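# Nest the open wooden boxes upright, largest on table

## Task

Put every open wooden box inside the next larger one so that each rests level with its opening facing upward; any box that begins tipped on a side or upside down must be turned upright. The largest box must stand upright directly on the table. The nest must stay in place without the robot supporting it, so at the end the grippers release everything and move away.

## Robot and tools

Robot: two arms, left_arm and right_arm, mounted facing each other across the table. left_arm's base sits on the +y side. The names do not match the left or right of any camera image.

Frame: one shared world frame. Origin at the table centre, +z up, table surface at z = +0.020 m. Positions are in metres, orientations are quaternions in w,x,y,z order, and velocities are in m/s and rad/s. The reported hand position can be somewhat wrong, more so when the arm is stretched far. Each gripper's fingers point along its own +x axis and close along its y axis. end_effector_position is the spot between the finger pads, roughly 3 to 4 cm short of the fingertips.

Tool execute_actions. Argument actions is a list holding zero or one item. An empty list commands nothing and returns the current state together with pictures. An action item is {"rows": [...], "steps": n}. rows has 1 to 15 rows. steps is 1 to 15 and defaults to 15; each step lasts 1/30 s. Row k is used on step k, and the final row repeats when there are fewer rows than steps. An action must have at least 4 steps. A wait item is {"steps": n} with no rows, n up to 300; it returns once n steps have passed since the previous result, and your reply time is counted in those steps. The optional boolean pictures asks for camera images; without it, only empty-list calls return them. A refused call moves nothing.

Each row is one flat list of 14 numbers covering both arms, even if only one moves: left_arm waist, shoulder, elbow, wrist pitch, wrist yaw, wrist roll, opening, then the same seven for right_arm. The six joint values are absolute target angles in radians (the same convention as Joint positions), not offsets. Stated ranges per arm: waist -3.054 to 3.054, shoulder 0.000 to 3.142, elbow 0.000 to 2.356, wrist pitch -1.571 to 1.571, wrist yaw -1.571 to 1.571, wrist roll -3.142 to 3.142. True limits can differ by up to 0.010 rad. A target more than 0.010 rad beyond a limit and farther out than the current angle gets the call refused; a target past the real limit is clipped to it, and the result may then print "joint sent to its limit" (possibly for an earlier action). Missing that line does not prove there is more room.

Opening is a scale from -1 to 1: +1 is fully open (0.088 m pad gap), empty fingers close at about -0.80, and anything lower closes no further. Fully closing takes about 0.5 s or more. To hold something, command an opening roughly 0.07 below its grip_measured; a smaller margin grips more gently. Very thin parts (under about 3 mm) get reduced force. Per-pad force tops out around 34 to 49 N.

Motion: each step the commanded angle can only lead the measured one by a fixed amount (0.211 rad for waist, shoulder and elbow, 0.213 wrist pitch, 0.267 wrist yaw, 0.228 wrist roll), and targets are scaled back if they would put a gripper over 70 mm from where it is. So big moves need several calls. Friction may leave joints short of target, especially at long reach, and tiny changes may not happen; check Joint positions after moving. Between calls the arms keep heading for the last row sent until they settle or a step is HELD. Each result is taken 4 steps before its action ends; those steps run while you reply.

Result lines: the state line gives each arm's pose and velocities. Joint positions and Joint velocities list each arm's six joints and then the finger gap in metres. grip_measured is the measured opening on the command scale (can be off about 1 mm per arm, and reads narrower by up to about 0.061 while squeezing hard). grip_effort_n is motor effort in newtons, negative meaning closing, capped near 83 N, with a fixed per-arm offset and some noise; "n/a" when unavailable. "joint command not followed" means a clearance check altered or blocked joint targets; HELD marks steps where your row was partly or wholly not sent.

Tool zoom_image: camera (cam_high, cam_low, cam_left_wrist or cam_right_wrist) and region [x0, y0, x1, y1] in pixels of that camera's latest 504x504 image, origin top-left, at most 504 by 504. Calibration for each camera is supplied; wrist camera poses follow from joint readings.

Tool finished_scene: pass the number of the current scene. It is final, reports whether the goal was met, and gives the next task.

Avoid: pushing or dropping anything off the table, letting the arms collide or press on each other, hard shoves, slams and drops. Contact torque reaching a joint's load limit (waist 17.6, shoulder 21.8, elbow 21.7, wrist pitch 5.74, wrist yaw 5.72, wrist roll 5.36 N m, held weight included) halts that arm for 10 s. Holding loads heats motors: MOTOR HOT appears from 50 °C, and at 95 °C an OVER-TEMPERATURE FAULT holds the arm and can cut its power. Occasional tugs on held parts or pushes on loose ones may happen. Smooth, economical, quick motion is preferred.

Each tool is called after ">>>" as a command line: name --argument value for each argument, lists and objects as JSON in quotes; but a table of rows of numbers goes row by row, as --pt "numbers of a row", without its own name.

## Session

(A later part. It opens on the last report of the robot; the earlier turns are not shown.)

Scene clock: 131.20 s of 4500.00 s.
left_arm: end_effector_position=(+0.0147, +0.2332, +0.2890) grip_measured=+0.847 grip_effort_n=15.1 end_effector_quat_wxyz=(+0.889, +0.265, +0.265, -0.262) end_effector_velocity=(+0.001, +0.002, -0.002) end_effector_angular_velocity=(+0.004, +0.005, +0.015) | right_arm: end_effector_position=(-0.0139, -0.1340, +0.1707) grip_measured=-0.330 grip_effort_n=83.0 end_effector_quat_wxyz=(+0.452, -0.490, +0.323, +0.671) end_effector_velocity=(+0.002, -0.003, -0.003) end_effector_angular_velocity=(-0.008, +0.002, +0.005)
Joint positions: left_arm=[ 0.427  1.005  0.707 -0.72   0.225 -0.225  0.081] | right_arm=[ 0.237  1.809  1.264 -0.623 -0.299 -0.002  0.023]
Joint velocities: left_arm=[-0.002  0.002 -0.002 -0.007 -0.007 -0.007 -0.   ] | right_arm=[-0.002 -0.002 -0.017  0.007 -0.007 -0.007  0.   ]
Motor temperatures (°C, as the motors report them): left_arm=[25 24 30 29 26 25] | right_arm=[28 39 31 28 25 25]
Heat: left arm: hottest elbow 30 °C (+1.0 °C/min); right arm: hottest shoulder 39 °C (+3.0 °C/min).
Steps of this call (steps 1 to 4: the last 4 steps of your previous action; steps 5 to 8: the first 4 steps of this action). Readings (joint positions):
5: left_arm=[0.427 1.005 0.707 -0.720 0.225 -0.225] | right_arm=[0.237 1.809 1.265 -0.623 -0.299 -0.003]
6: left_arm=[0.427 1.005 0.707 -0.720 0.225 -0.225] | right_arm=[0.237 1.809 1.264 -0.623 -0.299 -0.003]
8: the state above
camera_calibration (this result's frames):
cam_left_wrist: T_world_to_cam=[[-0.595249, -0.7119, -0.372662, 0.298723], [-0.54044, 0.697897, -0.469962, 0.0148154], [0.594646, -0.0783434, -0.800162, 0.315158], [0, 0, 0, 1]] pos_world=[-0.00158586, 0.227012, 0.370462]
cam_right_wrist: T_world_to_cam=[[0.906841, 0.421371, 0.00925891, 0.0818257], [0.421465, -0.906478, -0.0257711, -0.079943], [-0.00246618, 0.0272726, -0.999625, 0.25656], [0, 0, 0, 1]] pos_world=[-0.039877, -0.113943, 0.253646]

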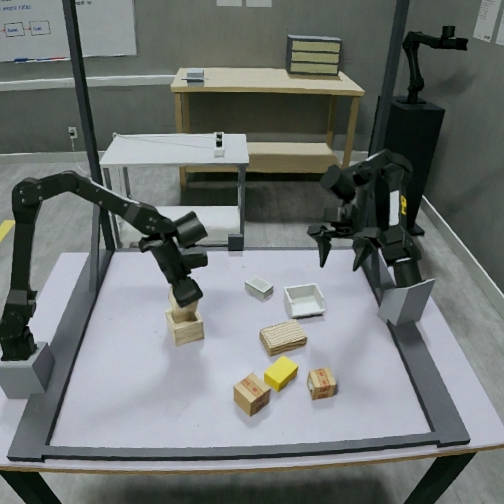

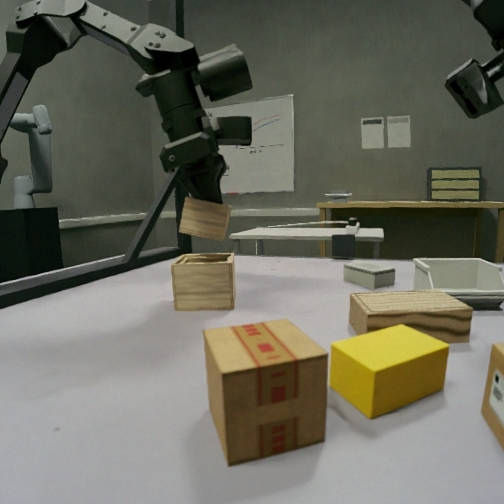

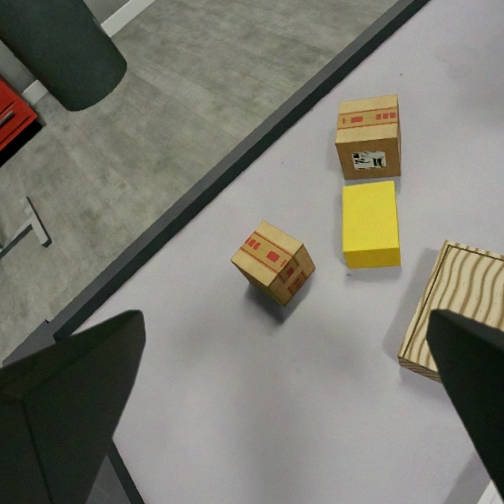

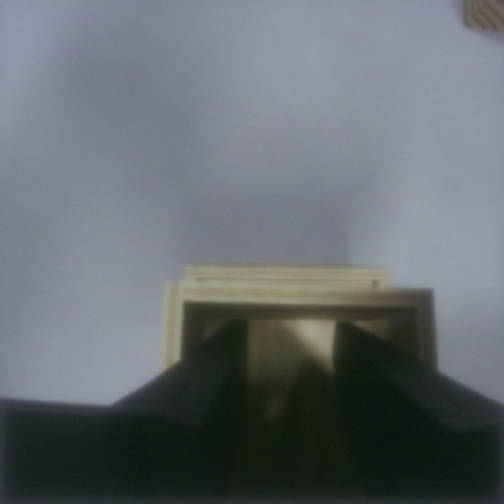

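>>> execute_actions --actions '[{"rows":[[0.427,1.0,0.7,-0.718,0.225,-0.225,0.85,0.235,1.62,1.045,-0.365,-0.3,0.0,-0.12]],"steps":15}]'

>>> execute_actions --actions '[{"rows":[[0.427,1.0,0.7,-0.718,0.225,-0.225,0.85,0.235,1.62,1.045,-0.365,-0.3,0.0,-0.12]],"steps":10}]' --pictures true

>>> zoom_image --camera "cam_low" --region '[130,150,310,320]'

Scene clock: 131.87 s of 4500.00 s.
left_arm: end_effector_position=(+0.0147, +0.2332, +0.2890) grip_measured=+0.847 grip_effort_n=15.1 end_effector_quat_wxyz=(+0.889, +0.265, +0.265, -0.262) end_effector_velocity=(-0.000, -0.001, -0.001) end_effector_angular_velocity=(-0.006, +0.007, -0.003) | right_arm: end_effector_position=(-0.0200, -0.1399, +0.1966) grip_measured=-0.330 grip_effort_n=83.0 end_effector_quat_wxyz=(+0.469, -0.429, +0.250, +0.730) end_effector_velocity=(+0.010, -0.017, -0.023) end_effector_angular_velocity=(-0.028, -0.001, +0.020)
Joint positions: left_arm=[ 0.427  1.005  0.707 -0.72   0.225 -0.225  0.081] | right_arm=[ 0.237  1.632  1.069 -0.379 -0.299 -0.002  0.023]
Joint velocities: left_arm=[-0.002  0.002 -0.002  0.007  0.007 -0.007 -0.   ] | right_arm=[-0.002 -0.017 -0.11   0.066 -0.022 -0.022 -0.   ]
Motor temperatures (°C, as the motors report them): left_arm=[25 24 30 29 26 25] | right_arm=[28 39 31 28 25 25]
Heat: left arm: hottest elbow 30 °C (+1.0 °C/min); right arm: hottest shoulder 39 °C (+3.0 °C/min).
Steps of this call (steps 1 to 4: the last 4 steps of your previous action; steps 5 to 9: the robot went on to your last target; steps 10 to 20: the first 11 steps of this action). Readings (joint positions):
10: left_arm=[0.427 1.005 0.707 -0.720 0.225 -0.225] | right_arm=[0.237 1.793 1.243 -0.587 -0.299 -0.002]
11: left_arm=[0.427 1.005 0.707 -0.720 0.225 -0.225] | right_arm=[0.237 1.763 1.195 -0.528 -0.299 -0.002]
13: left_arm=[0.427 1.005 0.707 -0.720 0.225 -0.225] | right_arm=[0.237 1.696 1.122 -0.471 -0.299 -0.002]
17: left_arm=[0.427 1.005 0.707 -0.720 0.225 -0.225] | right_arm=[0.237 1.640 1.082 -0.394 -0.299 -0.002]
20: the state above

Scene clock: 132.20 s of 4500.00 s.
left_arm: end_effector_position=(+0.0147, +0.2332, +0.2890) grip_measured=+0.847 grip_effort_n=15.1 end_effector_quat_wxyz=(+0.889, +0.265, +0.265, -0.262) end_effector_velocity=(-0.002, -0.000, -0.001) end_effector_angular_velocity=(+0.007, +0.005, -0.009) | right_arm: end_effector_position=(-0.0192, -0.1407, +0.1951) grip_measured=-0.330 grip_effort_n=83.0 end_effector_quat_wxyz=(+0.469, -0.429, +0.249, +0.731) end_effector_velocity=(-0.004, -0.001, +0.005) end_effector_angular_velocity=(+0.009, +0.018, +0.020)
Joint positions: left_arm=[ 0.427  1.005  0.707 -0.72   0.225 -0.225  0.081] | right_arm=[ 0.237  1.63   1.059 -0.368 -0.299 -0.002  0.023]
Joint velocities: left_arm=[-0.002 -0.002  0.002 -0.007  0.007  0.007  0.   ] | right_arm=[-0.002 -0.012 -0.002  0.007 -0.022 -0.007  0.   ]
Motor temperatures (°C, as the motors report them): left_arm=[25 24 30 29 26 25] | right_arm=[28 39 31 28 25 25]
Heat: left arm: hottest elbow 30 °C (+1.0 °C/min); right arm: hottest shoulder 39 °C (+3.0 °C/min).
Steps of this call (steps 1 to 4: the last 4 steps of your previous action; steps 5 to 10: the first 6 steps of this action). Readings (joint positions):
5: left_arm=[0.427 1.005 0.707 -0.720 0.225 -0.225] | right_arm=[0.237 1.632 1.059 -0.371 -0.299 -0.002]
6: left_arm=[0.427 1.005 0.707 -0.720 0.225 -0.225] | right_arm=[0.237 1.631 1.059 -0.369 -0.299 -0.002]
8: left_arm=[0.427 1.005 0.707 -0.720 0.225 -0.225] | right_arm=[0.237 1.631 1.059 -0.368 -0.299 -0.002]
10: the state above
camera_calibration (this result's frames):
cam_left_wrist: T_world_to_cam=[[-0.595249, -0.7119, -0.372662, 0.298723], [-0.54044, 0.697897, -0.469962, 0.0148154], [0.594646, -0.0783434, -0.800162, 0.315158], [0, 0, 0, 1]] pos_world=[-0.00158586, 0.227012, 0.370462]
cam_right_wrist: T_world_to_cam=[[0.879531, 0.473559, 0.0465423, 0.0887709], [0.470024, -0.849366, -0.240113, -0.0323199], [-0.0741765, 0.233063, -0.969628, 0.302826], [0, 0, 0, 1]] pos_world=[-0.0404231, -0.140067, 0.281736]

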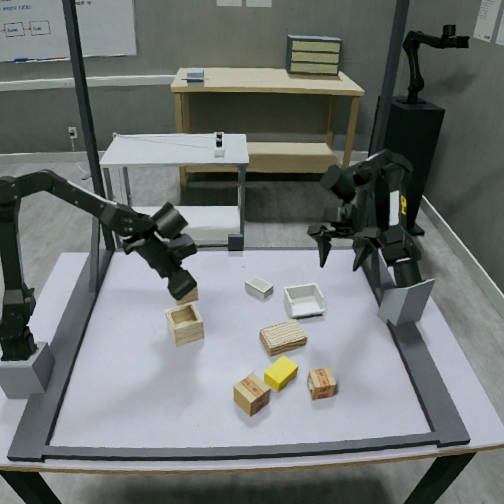

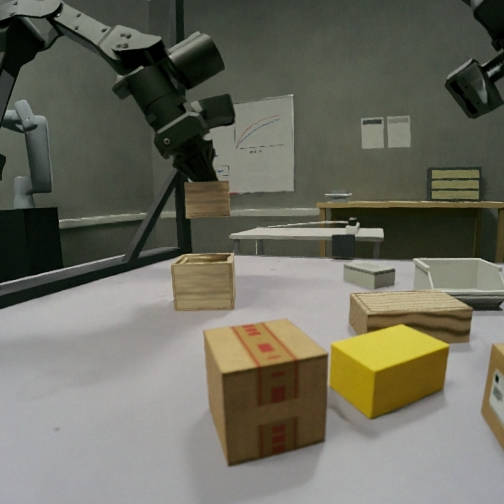

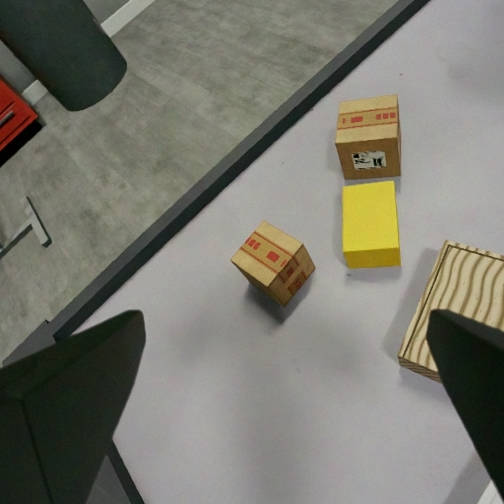

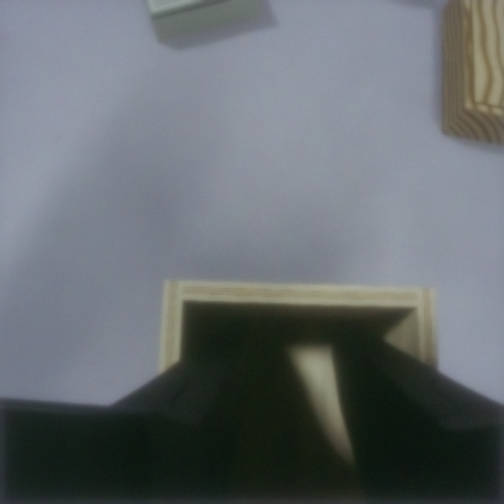

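Region (130, 150, 310, 320) of cam_low's 504x504 image, scaled by 2.800, with more detail than that image has.

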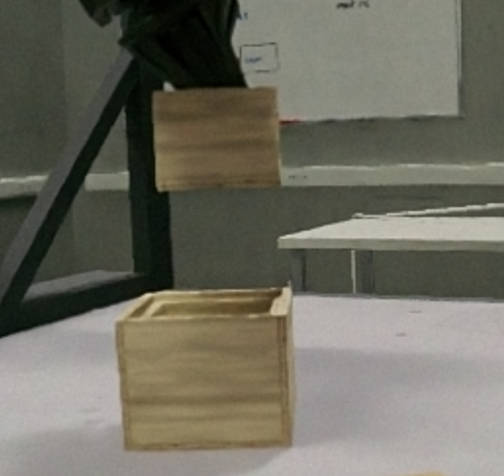

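>>> execute_actions --actions '[{"rows":[[0.427,1.0,0.7,-0.718,0.225,-0.225,0.85,0.228,1.66,0.95,-0.255,-0.3,0.06,-0.12]],"steps":15}]'

>>> execute_actions --actions '[{"rows":[[0.427,1.0,0.7,-0.718,0.225,-0.225,0.85,0.228,1.66,0.95,-0.255,-0.3,0.06,-0.12]],"steps":8}]' --pictures true

>>> zoom_image --camera "cam_low" --region '[130,150,310,320]'

>>> zoom_image --camera "cam_high" --region '[130,250,250,360]'

Scene clock: 132.93 s of 4500.00 s.
left_arm: end_effector_position=(+0.0147, +0.2332, +0.2890) grip_measured=+0.847 grip_effort_n=15.1 end_effector_quat_wxyz=(+0.889, +0.265, +0.265, -0.262) end_effector_velocity=(-0.001, +0.004, -0.004) end_effector_angular_velocity=(+0.022, +0.008, +0.008) | right_arm: end_effector_position=(-0.0066, -0.1466, +0.1683) grip_measured=-0.330 grip_effort_n=83.0 end_effector_quat_wxyz=(+0.483, -0.417, +0.274, +0.720) end_effector_velocity=(-0.005, +0.013, +0.011) end_effector_angular_velocity=(+0.078, +0.028, -0.000)
Joint positions: left_arm=[ 0.427  1.005  0.707 -0.72   0.225 -0.225  0.081] | right_arm=[ 0.231  1.652  0.963 -0.262 -0.299  0.055  0.023]
Joint velocities: left_arm=[-0.007 -0.002 -0.002 -0.022 -0.007  0.007 -0.   ] | right_arm=[-0.002 -0.007 -0.002  0.081  0.007  0.022 -0.   ]
Motor temperatures (°C, as the motors report them): left_arm=[25 24 30 29 26 25] | right_arm=[28 39 31 28 25 25]
Heat: left arm: hottest elbow 30 °C (+1.0 °C/min); right arm: hottest shoulder 39 °C (+3.0 °C/min).
Steps of this call (steps 1 to 4: the last 4 steps of your previous action; steps 5 to 11: the robot went on to your last target; steps 12 to 22: the first 11 steps of this action). Readings (joint positions):
12: left_arm=[0.427 1.005 0.707 -0.720 0.225 -0.225] | right_arm=[0.237 1.629 1.049 -0.350 -0.299 0.007]
13: left_arm=[0.427 1.005 0.707 -0.720 0.225 -0.225] | right_arm=[0.236 1.629 1.031 -0.317 -0.299 0.020]
15: left_arm=[0.427 1.005 0.707 -0.720 0.225 -0.225] | right_arm=[0.233 1.634 1.002 -0.295 -0.299 0.037]
19: left_arm=[0.427 1.005 0.707 -0.720 0.225 -0.225] | right_arm=[0.231 1.651 0.966 -0.272 -0.299 0.051]
22: the state above

Scene clock: 133.20 s of 4500.00 s.
left_arm: end_effector_position=(+0.0147, +0.2332, +0.2890) grip_measured=+0.847 grip_effort_n=15.1 end_effector_quat_wxyz=(+0.889, +0.265, +0.265, -0.262) end_effector_velocity=(-0.001, -0.000, +0.002) end_effector_angular_velocity=(-0.004, -0.004, +0.006) | right_arm: end_effector_position=(-0.0069, -0.1460, +0.1687) grip_measured=-0.330 grip_effort_n=83.0 end_effector_quat_wxyz=(+0.483, -0.416, +0.274, +0.720) end_effector_velocity=(+0.001, -0.002, -0.000) end_effector_angular_velocity=(-0.007, +0.000, +0.006)
Joint positions: left_arm=[ 0.427  1.005  0.707 -0.72   0.225 -0.225  0.081] | right_arm=[ 0.231  1.652  0.963 -0.258 -0.299  0.058  0.023]
Joint velocities: left_arm=[-0.002 -0.002  0.007 -0.007 -0.007 -0.007 -0.   ] | right_arm=[-0.002 -0.002 -0.002 -0.007 -0.007 -0.007 -0.   ]
Motor temperatures (°C, as the motors report them): left_arm=[25 24 30 29 26 25] | right_arm=[28 39 31 28 25 25]
Heat: left arm: hottest elbow 30 °C (+1.0 °C/min); right arm: hottest shoulder 39 °C (+3.0 °C/min).
Steps of this call (steps 1 to 4: the last 4 steps of your previous action; steps 5 to 8: the first 4 steps of this action). Readings (joint positions):
5: left_arm=[0.427 1.005 0.707 -0.720 0.225 -0.225] | right_arm=[0.231 1.652 0.963 -0.259 -0.299 0.057]
6: left_arm=[0.427 1.005 0.707 -0.720 0.225 -0.225] | right_arm=[0.231 1.652 0.963 -0.258 -0.299 0.057]
8: the state above
camera_calibration (this result's frames):
cam_left_wrist: T_world_to_cam=[[-0.595249, -0.7119, -0.372662, 0.298723], [-0.54044, 0.697897, -0.469962, 0.0148154], [0.594646, -0.0783434, -0.800162, 0.315158], [0, 0, 0, 1]] pos_world=[-0.00158586, 0.227012, 0.370462]
cam_right_wrist: T_world_to_cam=[[0.906593, 0.421698, 0.0161022, 0.0793983], [0.413177, -0.879218, -0.237193, -0.0542699], [-0.0858666, 0.221691, -0.971329, 0.277906], [0, 0, 0, 1]] pos_world=[-0.0256961, -0.142806, 0.255787]

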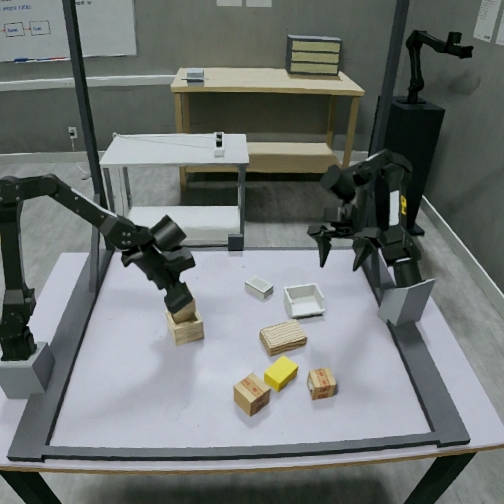

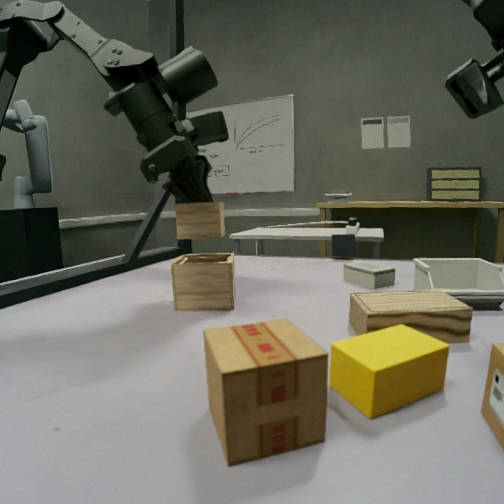

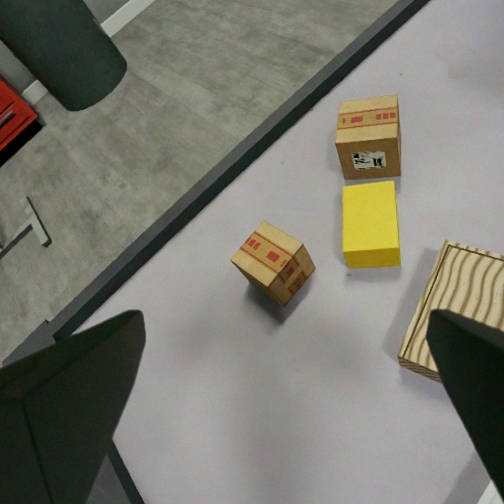

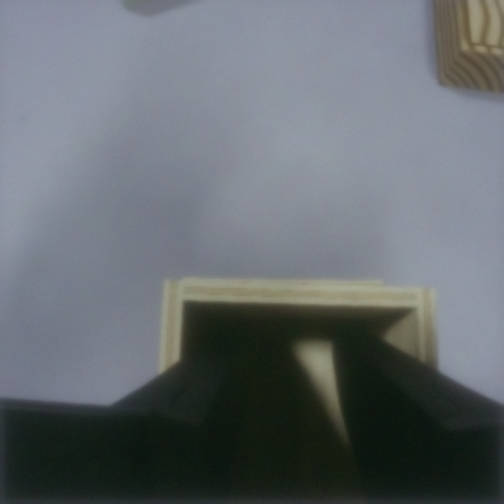

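Region (130, 150, 310, 320) of cam_low's 504x504 image, scaled by 2.800, with more detail than that image has.

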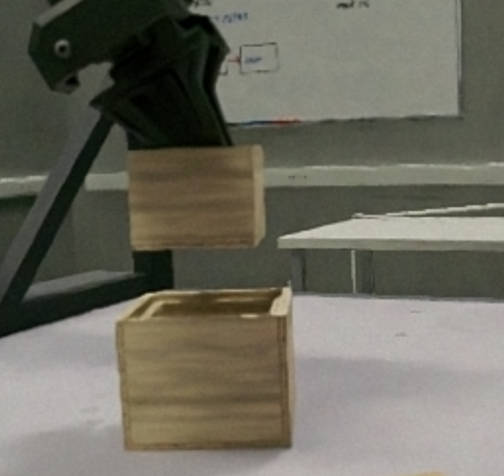

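Region (130, 250, 250, 360) of cam_high's 504x504 image, scaled by 4.200, with more detail than that image has; it fills the top 462 rows of this view, and the rest is white.

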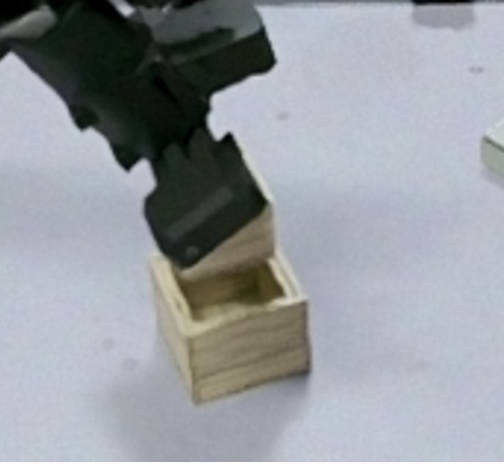

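>>> execute_actions --actions '[{"rows":[[0.427,1.0,0.7,-0.718,0.225,-0.225,0.85,0.262,1.725,0.895,-0.145,-0.3,0.06,-0.12]],"steps":15}]'

>>> execute_actions --actions '[{"rows":[[0.427,1.0,0.7,-0.718,0.225,-0.225,0.85,0.262,1.725,0.895,-0.145,-0.3,0.06,-0.12]],"steps":8}]' --pictures true

>>> zoom_image --camera "cam_low" --region '[130,150,310,320]'

Scene clock: 133.93 s of 4500.00 s.
left_arm: end_effector_position=(+0.0147, +0.2332, +0.2890) grip_measured=+0.847 grip_effort_n=15.1 end_effector_quat_wxyz=(+0.889, +0.265, +0.265, -0.262) end_effector_velocity=(+0.000, -0.003, +0.000) end_effector_angular_velocity=(-0.013, -0.002, -0.012) | right_arm: end_effector_position=(-0.0077, -0.1494, +0.1387) grip_measured=-0.330 grip_effort_n=83.0 end_effector_quat_wxyz=(+0.472, -0.423, +0.274, +0.723) end_effector_velocity=(-0.000, +0.001, +0.000) end_effector_angular_velocity=(+0.018, -0.025, +0.017)
Joint positions: left_arm=[ 0.427  1.005  0.707 -0.72   0.225 -0.225  0.081] | right_arm=[ 0.257  1.712  0.908 -0.151 -0.299  0.058  0.023]
Joint velocities: left_arm=[-0.002 -0.002 -0.007  0.022  0.007 -0.007 -0.   ] | right_arm=[ 0.007 -0.002 -0.002  0.007  0.022 -0.022 -0.   ]
Motor temperatures (°C, as the motors report them): left_arm=[25 24 30 29 26 25] | right_arm=[28 39 31 28 25 25]
Heat: left arm: hottest elbow 30 °C (+1.0 °C/min); right arm: hottest shoulder 39 °C (+3.0 °C/min).
Steps of this call (steps 1 to 4: the last 4 steps of your previous action; steps 5 to 11: the robot went on to your last target; steps 12 to 22: the first 11 steps of this action). Readings (joint positions):
12: left_arm=[0.427 1.005 0.707 -0.720 0.225 -0.225] | right_arm=[0.232 1.657 0.957 -0.243 -0.299 0.058]
13: left_arm=[0.427 1.005 0.707 -0.720 0.225 -0.225] | right_arm=[0.235 1.664 0.948 -0.210 -0.299 0.058]
15: left_arm=[0.427 1.005 0.707 -0.720 0.225 -0.225] | right_arm=[0.246 1.687 0.934 -0.183 -0.299 0.058]
19: left_arm=[0.427 1.005 0.707 -0.720 0.225 -0.225] | right_arm=[0.257 1.712 0.908 -0.160 -0.299 0.058]
22: the state above

Scene clock: 134.20 s of 4500.00 s.
left_arm: end_effector_position=(+0.0147, +0.2332, +0.2890) grip_measured=+0.847 grip_effort_n=15.1 end_effector_quat_wxyz=(+0.889, +0.265, +0.265, -0.262) end_effector_velocity=(-0.001, +0.001, -0.002) end_effector_angular_velocity=(-0.006, +0.008, +0.017) | right_arm: end_effector_position=(-0.0081, -0.1495, +0.1381) grip_measured=-0.330 grip_effort_n=83.0 end_effector_quat_wxyz=(+0.472, -0.423, +0.274, +0.723) end_effector_velocity=(-0.001, -0.004, -0.001) end_effector_angular_velocity=(-0.006, -0.006, +0.023)
Joint positions: left_arm=[ 0.427  1.005  0.707 -0.72   0.225 -0.225  0.081] | right_arm=[ 0.259  1.714  0.907 -0.148 -0.299  0.058  0.023]
Joint velocities: left_arm=[-0.007 -0.002 -0.002 -0.007 -0.007 -0.022 -0.   ] | right_arm=[ 0.002 -0.007 -0.007 -0.007 -0.007 -0.022  0.   ]
Motor temperatures (°C, as the motors report them): left_arm=[25 24 30 29 26 25] | right_arm=[28 39 31 28 25 25]
Heat: left arm: hottest elbow 30 °C (+1.0 °C/min); right arm: hottest shoulder 39 °C (+3.0 °C/min).
Steps of this call (steps 1 to 4: the last 4 steps of your previous action; steps 5 to 8: the first 4 steps of this action). Readings (joint positions):
5: left_arm=[0.427 1.005 0.707 -0.720 0.225 -0.225] | right_arm=[0.258 1.714 0.907 -0.148 -0.299 0.058]
6: left_arm=[0.427 1.005 0.707 -0.720 0.225 -0.225] | right_arm=[0.259 1.714 0.907 -0.148 -0.299 0.058]
8: the state above
camera_calibration (this result's frames):
cam_left_wrist: T_world_to_cam=[[-0.595249, -0.7119, -0.372662, 0.298723], [-0.54044, 0.697897, -0.469962, 0.0148154], [0.594646, -0.0783434, -0.800162, 0.315158], [0, 0, 0, 1]] pos_world=[-0.00158586, 0.227012, 0.370462]
cam_right_wrist: T_world_to_cam=[[0.896342, 0.443217, 0.011386, 0.0862696], [0.43441, -0.872816, -0.222444, -0.0649278], [-0.088653, 0.204332, -0.974879, 0.246728], [0, 0, 0, 1]] pos_world=[-0.0272486, -0.145321, 0.225105]

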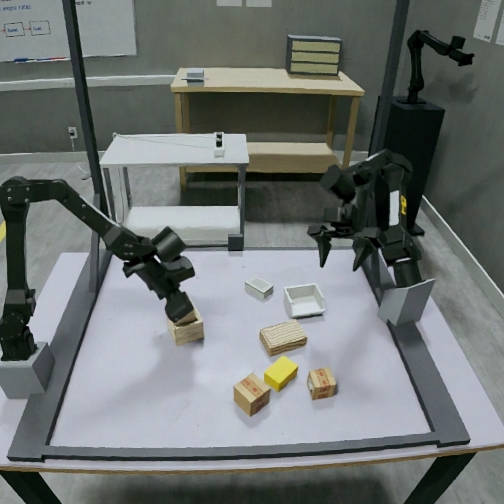

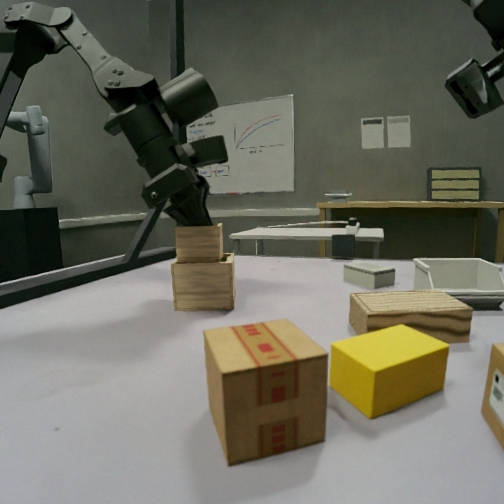

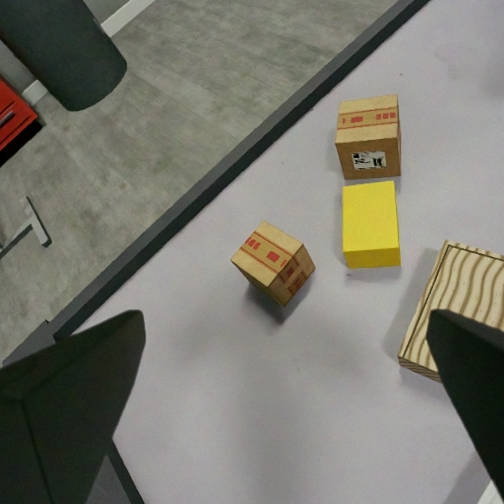

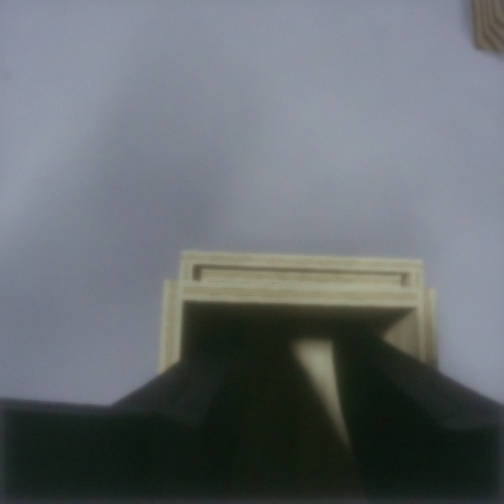

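Region (130, 150, 310, 320) of cam_low's 504x504 image, scaled by 2.800, with more detail than that image has.

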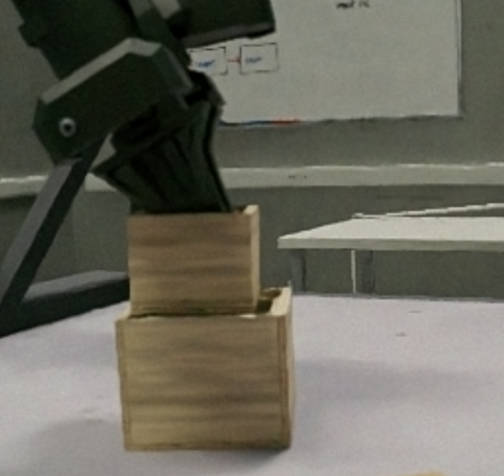

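>>> execute_actions --actions '[{"rows":[[0.427,1.0,0.7,-0.718,0.225,-0.225,0.85,0.24,1.74,0.93,-0.148,-0.3,0.06,-0.12]],"steps":15}]' --pictures true

>>> zoom_image --camera "cam_low" --region '[130,150,310,320]'

Scene clock: 134.73 s of 4500.00 s.
left_arm: end_effector_position=(+0.0147, +0.2332, +0.2890) grip_measured=+0.847 grip_effort_n=15.1 end_effector_quat_wxyz=(+0.889, +0.265, +0.265, -0.262) end_effector_velocity=(+0.001, +0.006, -0.002) end_effector_angular_velocity=(+0.001, +0.005, +0.039) | right_arm: end_effector_position=(-0.0030, -0.1443, +0.1380) grip_measured=-0.330 grip_effort_n=83.0 end_effector_quat_wxyz=(+0.478, -0.421, +0.277, +0.720) end_effector_velocity=(-0.007, +0.008, +0.008) end_effector_angular_velocity=(+0.031, +0.026, +0.027)
Joint positions: left_arm=[ 0.427  1.005  0.707 -0.72   0.225 -0.225  0.081] | right_arm=[ 0.243  1.728  0.918 -0.147 -0.299  0.058  0.023]
Joint velocities: left_arm=[-0.002 -0.002 -0.002 -0.022 -0.022 -0.022 -0.   ] | right_arm=[-0.002 -0.002  0.017  0.022 -0.022 -0.007  0.   ]
Motor temperatures (°C, as the motors report them): left_arm=[25 24 30 29 26 25] | right_arm=[28 39 31 28 25 25]
Heat: left arm: hottest elbow 30 °C (+1.0 °C/min); right arm: hottest shoulder 39 °C (+3.0 °C/min).
Steps of this call (steps 1 to 4: the last 4 steps of your previous action; step 5: the robot went on to your last target; steps 6 to 16: the first 11 steps of this action). Readings (joint positions):
6: left_arm=[0.427 1.005 0.707 -0.720 0.225 -0.225] | right_arm=[0.258 1.715 0.907 -0.147 -0.299 0.058]
7: left_arm=[0.427 1.005 0.707 -0.720 0.225 -0.225] | right_arm=[0.256 1.718 0.908 -0.147 -0.299 0.058]
9: left_arm=[0.427 1.005 0.707 -0.720 0.225 -0.225] | right_arm=[0.250 1.724 0.911 -0.147 -0.299 0.058]
13: left_arm=[0.427 1.005 0.707 -0.720 0.225 -0.225] | right_arm=[0.243 1.728 0.915 -0.147 -0.299 0.058]
16: the state above
camera_calibration (this result's frames):
cam_left_wrist: T_world_to_cam=[[-0.595249, -0.7119, -0.372662, 0.298723], [-0.54044, 0.697897, -0.469962, 0.0148154], [0.594646, -0.0783434, -0.800162, 0.315158], [0, 0, 0, 1]] pos_world=[-0.00158586, 0.227012, 0.370462]
cam_right_wrist: T_world_to_cam=[[0.90323, 0.428966, 0.0127969, 0.0771498], [0.420707, -0.879165, -0.223773, -0.0634636], [-0.0847402, 0.207502, -0.974557, 0.246474], [0, 0, 0, 1]] pos_world=[-0.0220982, -0.140033, 0.225014]

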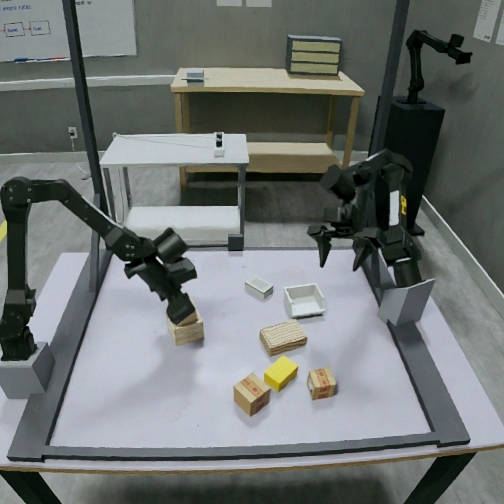

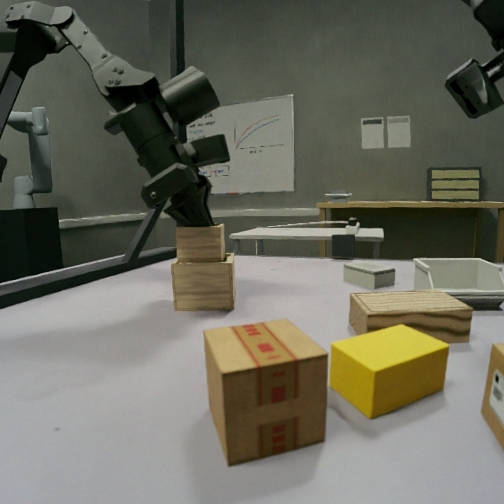

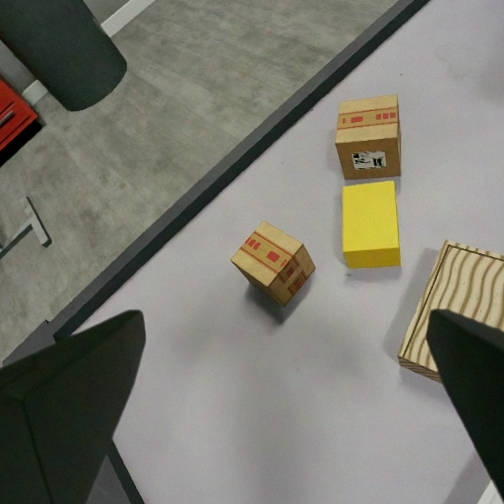

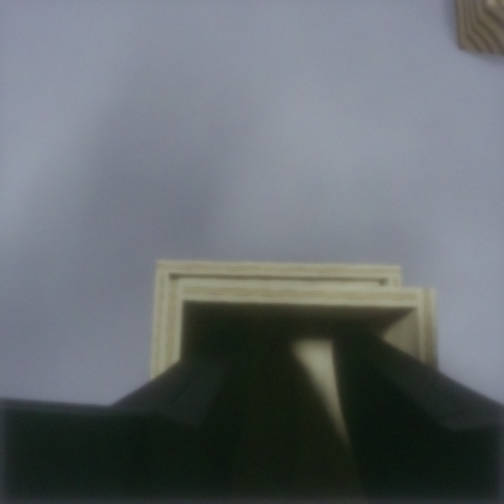

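Region (130, 150, 310, 320) of cam_low's 504x504 image, scaled by 2.800, with more detail than that image has.

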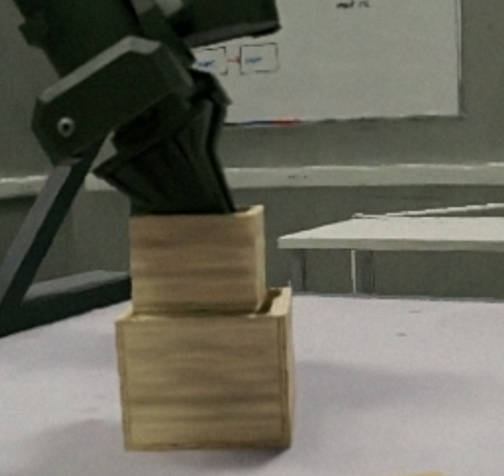

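>>> execute_actions --actions '[{"rows":[[0.427,1.0,0.7,-0.718,0.225,-0.225,0.85,0.255,1.78,0.89,-0.07,-0.3,0.06,-0.12]],"steps":15}]' --pictures true

Scene clock: 135.53 s of 4500.00 s.
left_arm: end_effector_position=(+0.0147, +0.2332, +0.2890) grip_measured=+0.847 grip_effort_n=15.1 end_effector_quat_wxyz=(+0.889, +0.265, +0.265, -0.262) end_effector_velocity=(+0.001, -0.000, -0.000) end_effector_angular_velocity=(-0.004, -0.004, +0.006) | right_arm: end_effector_position=(-0.0062, -0.1363, +0.1333) grip_measured=-0.330 grip_effort_n=83.0 end_effector_quat_wxyz=(+0.478, -0.411, +0.263, +0.730) end_effector_velocity=(-0.002, -0.004, -0.004) end_effector_angular_velocity=(-0.015, +0.011, +0.018)
Joint positions: left_arm=[ 0.427  1.005  0.707 -0.72   0.225 -0.225  0.081] | right_arm=[ 0.248  1.756  0.911 -0.073 -0.299  0.058  0.023]
Joint velocities: left_arm=[-0.002  0.002 -0.002  0.007 -0.007 -0.007 -0.   ] | right_arm=[ 0.002  0.002 -0.012  0.007 -0.022 -0.007 -0.   ]
Motor temperatures (°C, as the motors report them): left_arm=[25 24 30 29 26 25] | right_arm=[28 38 31 28 25 25]
Heat: left arm: hottest elbow 30 °C (+1.0 °C/min); right arm: hottest shoulder 38 °C (+2.0 °C/min).
Steps of this call (steps 1 to 4: the last 4 steps of your previous action; steps 5 to 13: the robot went on to your last target; steps 14 to 24: the first 11 steps of this action). Readings (joint positions):
14: left_arm=[0.427 1.005 0.707 -0.720 0.225 -0.225] | right_arm=[0.243 1.732 0.919 -0.141 -0.299 0.058]
15: left_arm=[0.427 1.005 0.707 -0.720 0.225 -0.225] | right_arm=[0.244 1.739 0.918 -0.120 -0.299 0.058]
17: left_arm=[0.427 1.005 0.707 -0.720 0.225 -0.225] | right_arm=[0.246 1.753 0.916 -0.097 -0.299 0.058]
21: left_arm=[0.427 1.005 0.707 -0.720 0.225 -0.225] | right_arm=[0.248 1.756 0.912 -0.078 -0.299 0.058]
24: the state above
camera_calibration (this result's frames):
cam_left_wrist: T_world_to_cam=[[-0.595249, -0.7119, -0.372662, 0.298723], [-0.54044, 0.697897, -0.469962, 0.0148154], [0.594646, -0.0783434, -0.800162, 0.315158], [0, 0, 0, 1]] pos_world=[-0.00158586, 0.227012, 0.370462]
cam_right_wrist: T_world_to_cam=[[0.896364, 0.44296, 0.0178439, 0.0778512], [0.432062, -0.86388, -0.258908, -0.0493072], [-0.0992711, 0.239786, -0.965737, 0.243098], [0, 0, 0, 1]] pos_world=[-0.0243467, -0.135372, 0.220613]

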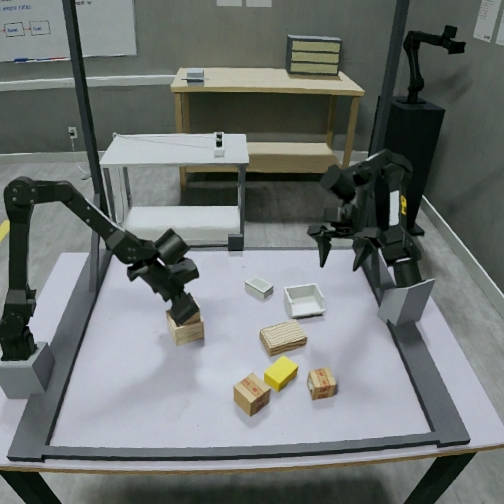

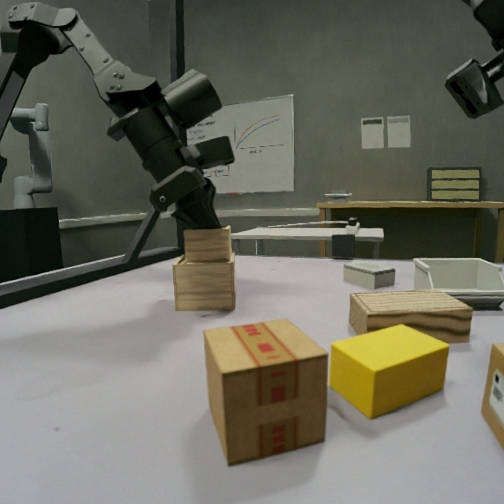

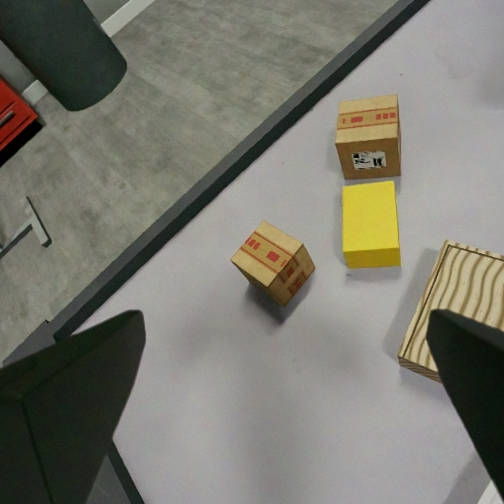

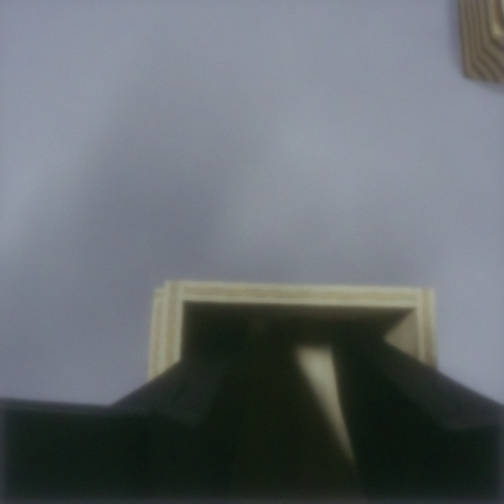

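>>> execute_actions --actions '[{"rows":[[0.427,1.0,0.7,-0.718,0.225,-0.225,0.85,0.262,1.77,0.865,-0.085,-0.3,0.06,-0.12]],"steps":15}]' --pictures true

>>> zoom_image --camera "cam_low" --region '[130,150,310,320]'

Scene clock: 136.10 s of 4500.00 s.
left_arm: end_effector_position=(+0.0147, +0.2332, +0.2890) grip_measured=+0.847 grip_effort_n=15.1 end_effector_quat_wxyz=(+0.889, +0.265, +0.265, -0.262) end_effector_velocity=(+0.000, +0.005, -0.003) end_effector_angular_velocity=(+0.014, +0.001, +0.026) | right_arm: end_effector_position=(-0.0053, -0.1385, +0.1317) grip_measured=-0.330 grip_effort_n=83.0 end_effector_quat_wxyz=(+0.477, -0.412, +0.264, +0.730) end_effector_velocity=(-0.001, -0.008, -0.002) end_effector_angular_velocity=(-0.031, +0.014, +0.001)
Joint positions: left_arm=[ 0.427  1.005  0.707 -0.72   0.225 -0.225  0.081] | right_arm=[ 0.249  1.753  0.9   -0.066 -0.299  0.058  0.023]
Joint velocities: left_arm=[-0.007 -0.002 -0.002 -0.022 -0.022 -0.007 -0.   ] | right_arm=[ 0.002 -0.012 -0.012 -0.022 -0.022  0.007 -0.   ]
Motor temperatures (°C, as the motors report them): left_arm=[25 24 30 29 26 25] | right_arm=[28 38 31 28 25 25]
Heat: left arm: hottest elbow 30 °C (+1.0 °C/min); right arm: hottest shoulder 38 °C (+2.0 °C/min).
Steps of this call (steps 1 to 4: the last 4 steps of your previous action; steps 5 to 6: the robot went on to your last target; steps 7 to 17: the first 11 steps of this action). Readings (joint positions):
7: left_arm=[0.427 1.005 0.707 -0.720 0.225 -0.225] | right_arm=[0.248 1.756 0.908 -0.069 -0.299 0.058]
8: left_arm=[0.427 1.005 0.707 -0.720 0.225 -0.225] | right_arm=[0.248 1.756 0.905 -0.067 -0.299 0.058]
10: left_arm=[0.427 1.005 0.707 -0.720 0.225 -0.225] | right_arm=[0.249 1.756 0.904 -0.066 -0.299 0.058]
14: left_arm=[0.427 1.005 0.707 -0.720 0.225 -0.225] | right_arm=[0.249 1.754 0.901 -0.066 -0.299 0.058]
17: the state above
camera_calibration (this result's frames):
cam_left_wrist: T_world_to_cam=[[-0.595249, -0.7119, -0.372662, 0.298723], [-0.54044, 0.697897, -0.469962, 0.0148154], [0.594646, -0.0783434, -0.800162, 0.315158], [0, 0, 0, 1]] pos_world=[-0.00158586, 0.227012, 0.370462]
cam_right_wrist: T_world_to_cam=[[0.896274, 0.443157, 0.0174738, 0.078149], [0.432362, -0.86431, -0.256966, -0.0522903], [-0.0987733, 0.237867, -0.966263, 0.241945], [0, 0, 0, 1]] pos_world=[-0.0235369, -0.137378, 0.21898]

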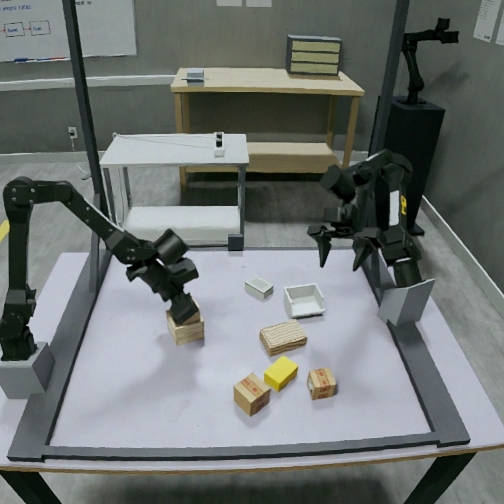

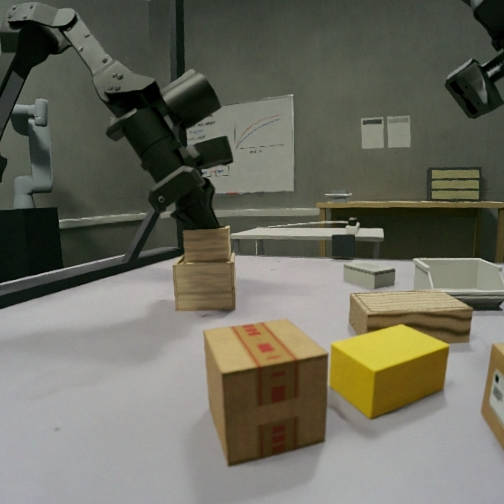

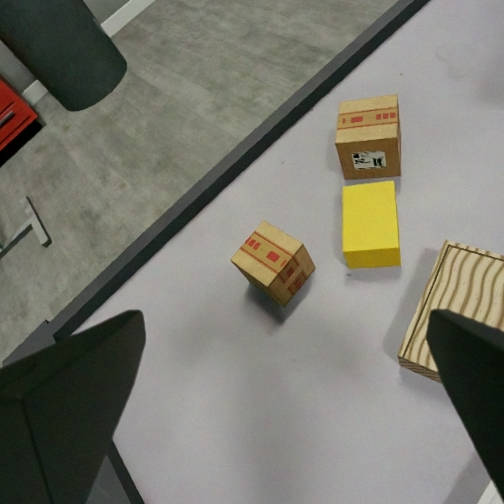

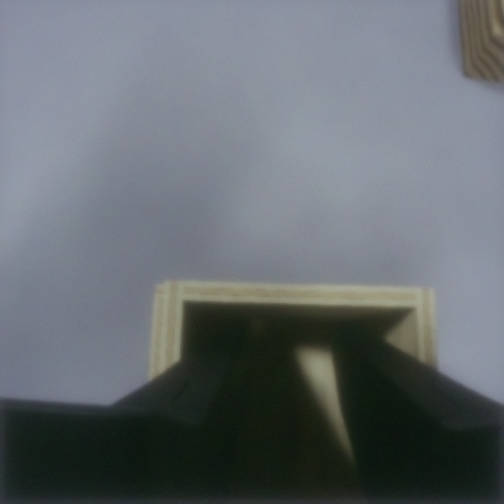

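Region (130, 150, 310, 320) of cam_low's 504x504 image, scaled by 2.800, with more detail than that image has.

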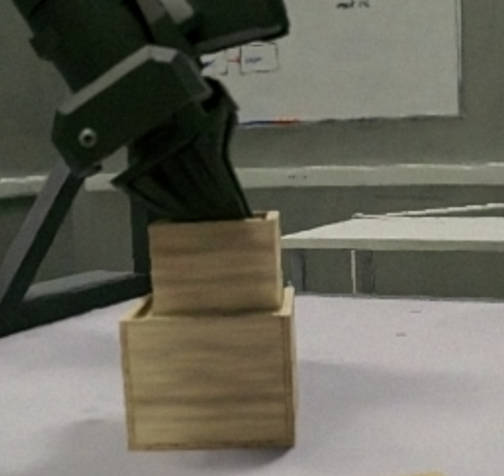

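>>> execute_actions --actions '[{"rows":[[0.427,1.0,0.7,-0.718,0.225,-0.225,0.85,0.268,1.72,0.85,-0.10,-0.3,0.06,-0.12]],"steps":15}]'

>>> execute_actions --actions '[{"steps":15}]' --pictures true

>>> zoom_image --camera "cam_low" --region '[130,150,310,320]'

Scene clock: 136.60 s of 4500.00 s.
left_arm: end_effector_position=(+0.0147, +0.2332, +0.2890) grip_measured=+0.847 grip_effort_n=15.1 end_effector_quat_wxyz=(+0.889, +0.265, +0.265, -0.262) end_effector_velocity=(-0.002, +0.001, -0.002) end_effector_angular_velocity=(-0.004, +0.010, -0.000) | right_arm: end_effector_position=(-0.0037, -0.1573, +0.1230) grip_measured=-0.330 grip_effort_n=83.0 end_effector_quat_wxyz=(+0.468, -0.429, +0.278, +0.721) end_effector_velocity=(-0.002, -0.005, +0.003) end_effector_angular_velocity=(-0.014, +0.012, +0.012)
Joint positions: left_arm=[ 0.427  1.005  0.707 -0.72   0.225 -0.225  0.081] | right_arm=[ 0.266  1.73   0.86  -0.099 -0.298  0.058  0.023]
Joint velocities: left_arm=[-0.002 -0.007 -0.002 -0.007  0.007 -0.007 -0.001] | right_arm=[-0.002 -0.017 -0.002 -0.022 -0.022 -0.007 -0.   ]
Motor temperatures (°C, as the motors report them): left_arm=[25 24 30 29 26 25] | right_arm=[28 38 31 28 25 25]
Heat: left arm: hottest elbow 30 °C (+1.0 °C/min); right arm: hottest shoulder 38 °C (+2.0 °C/min).
Steps of this call (steps 1 to 4: the last 4 steps of your previous action; steps 5 to 15: the first 11 steps of this action). Readings (joint positions):
5: left_arm=[0.427 1.005 0.707 -0.720 0.225 -0.225] | right_arm=[0.249 1.748 0.898 -0.068 -0.298 0.058]
6: left_arm=[0.427 1.005 0.707 -0.720 0.225 -0.225] | right_arm=[0.250 1.742 0.893 -0.077 -0.298 0.058]
8: left_arm=[0.427 1.005 0.707 -0.720 0.225 -0.225] | right_arm=[0.256 1.731 0.879 -0.089 -0.298 0.058]
12: left_arm=[0.427 1.005 0.707 -0.720 0.225 -0.225] | right_arm=[0.266 1.731 0.860 -0.099 -0.298 0.058]
15: the state above

Scene clock: 137.10 s of 4500.00 s.
left_arm: end_effector_position=(+0.0147, +0.2332, +0.2890) grip_measured=+0.847 grip_effort_n=15.1 end_effector_quat_wxyz=(+0.889, +0.265, +0.265, -0.262) end_effector_velocity=(-0.001, +0.002, -0.000) end_effector_angular_velocity=(+0.009, -0.006, -0.000) | right_arm: end_effector_position=(-0.0037, -0.1573, +0.1231) grip_measured=-0.330 grip_effort_n=83.0 end_effector_quat_wxyz=(+0.468, -0.429, +0.278, +0.721) end_effector_velocity=(+0.000, -0.002, +0.001) end_effector_angular_velocity=(-0.006, +0.008, -0.006)
Joint positions: left_arm=[ 0.427  1.005  0.707 -0.72   0.225 -0.225  0.081] | right_arm=[ 0.266  1.73   0.86  -0.099 -0.298  0.058  0.023]
Joint velocities: left_arm=[-0.002 -0.007 -0.002 -0.007 -0.007  0.007  0.   ] | right_arm=[-0.002 -0.007 -0.002 -0.007 -0.007  0.007 -0.   ]
Motor temperatures (°C, as the motors report them): left_arm=[25 24 30 29 26 25] | right_arm=[28 38 31 28 25 25]
Heat: left arm: hottest elbow 30 °C (+1.0 °C/min); right arm: hottest shoulder 38 °C (+2.0 °C/min).
Kept back: nothing.
Steps of this call (steps 1 to 4: the last 4 steps of your previous action; steps 5 to 15: the robot went on to your last target). Readings (joint positions):
1: left_arm=[0.427 1.005 0.707 -0.720 0.225 -0.225] | right_arm=[0.266 1.730 0.860 -0.099 -0.298 0.058]
2: left_arm=[0.427 1.005 0.707 -0.720 0.225 -0.225] | right_arm=[0.266 1.730 0.860 -0.099 -0.298 0.058]
4: left_arm=[0.427 1.005 0.707 -0.720 0.225 -0.225] | right_arm=[0.266 1.730 0.860 -0.099 -0.298 0.058]
8: left_arm=[0.427 1.005 0.707 -0.720 0.225 -0.225] | right_arm=[0.266 1.730 0.860 -0.099 -0.298 0.058]
15: the state above
All arms were judged still, so your last target was given up. Only a new action makes them travel on or press farther. Fingers that are still opening or closing keep moving.
camera_calibration (this result's frames):
cam_left_wrist: T_world_to_cam=[[-0.595249, -0.7119, -0.372662, 0.298723], [-0.54044, 0.697897, -0.469962, 0.0148154], [0.594646, -0.0783434, -0.800162, 0.315158], [0, 0, 0, 1]] pos_world=[-0.00158586, 0.227012, 0.370462]
cam_right_wrist: T_world_to_cam=[[0.895306, 0.445362, 0.00895429, 0.0865614], [0.437374, -0.875082, -0.207207, -0.0792047], [-0.0844463, 0.18943, -0.978256, 0.232183], [0, 0, 0, 1]] pos_world=[-0.0232498, -0.151844, 0.209948]

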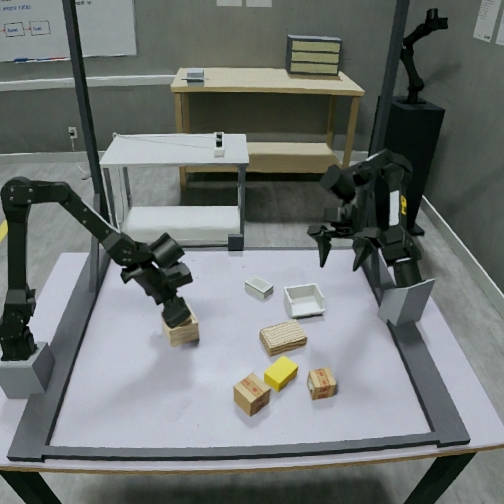

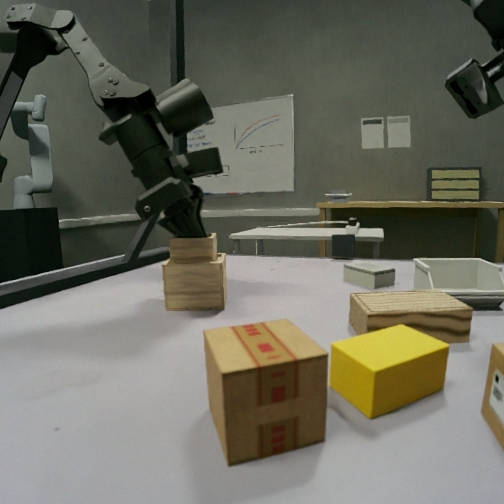

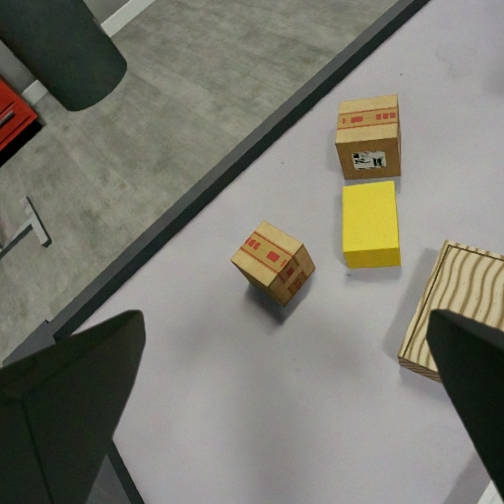

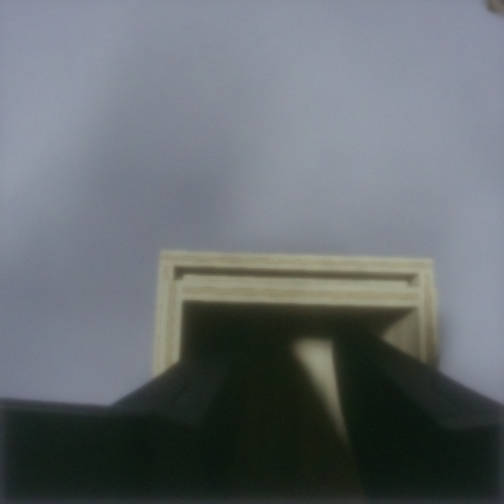

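Region (130, 150, 310, 320) of cam_low's 504x504 image, scaled by 2.800, with more detail than that image has.

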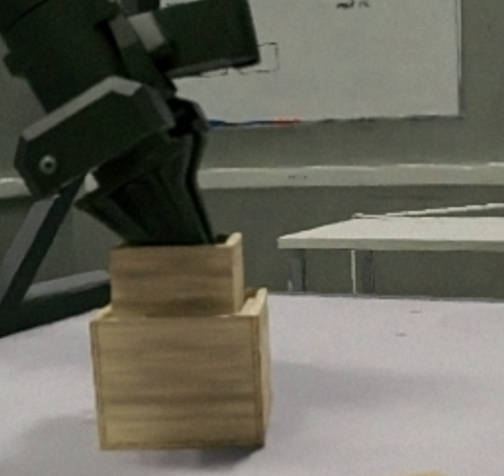

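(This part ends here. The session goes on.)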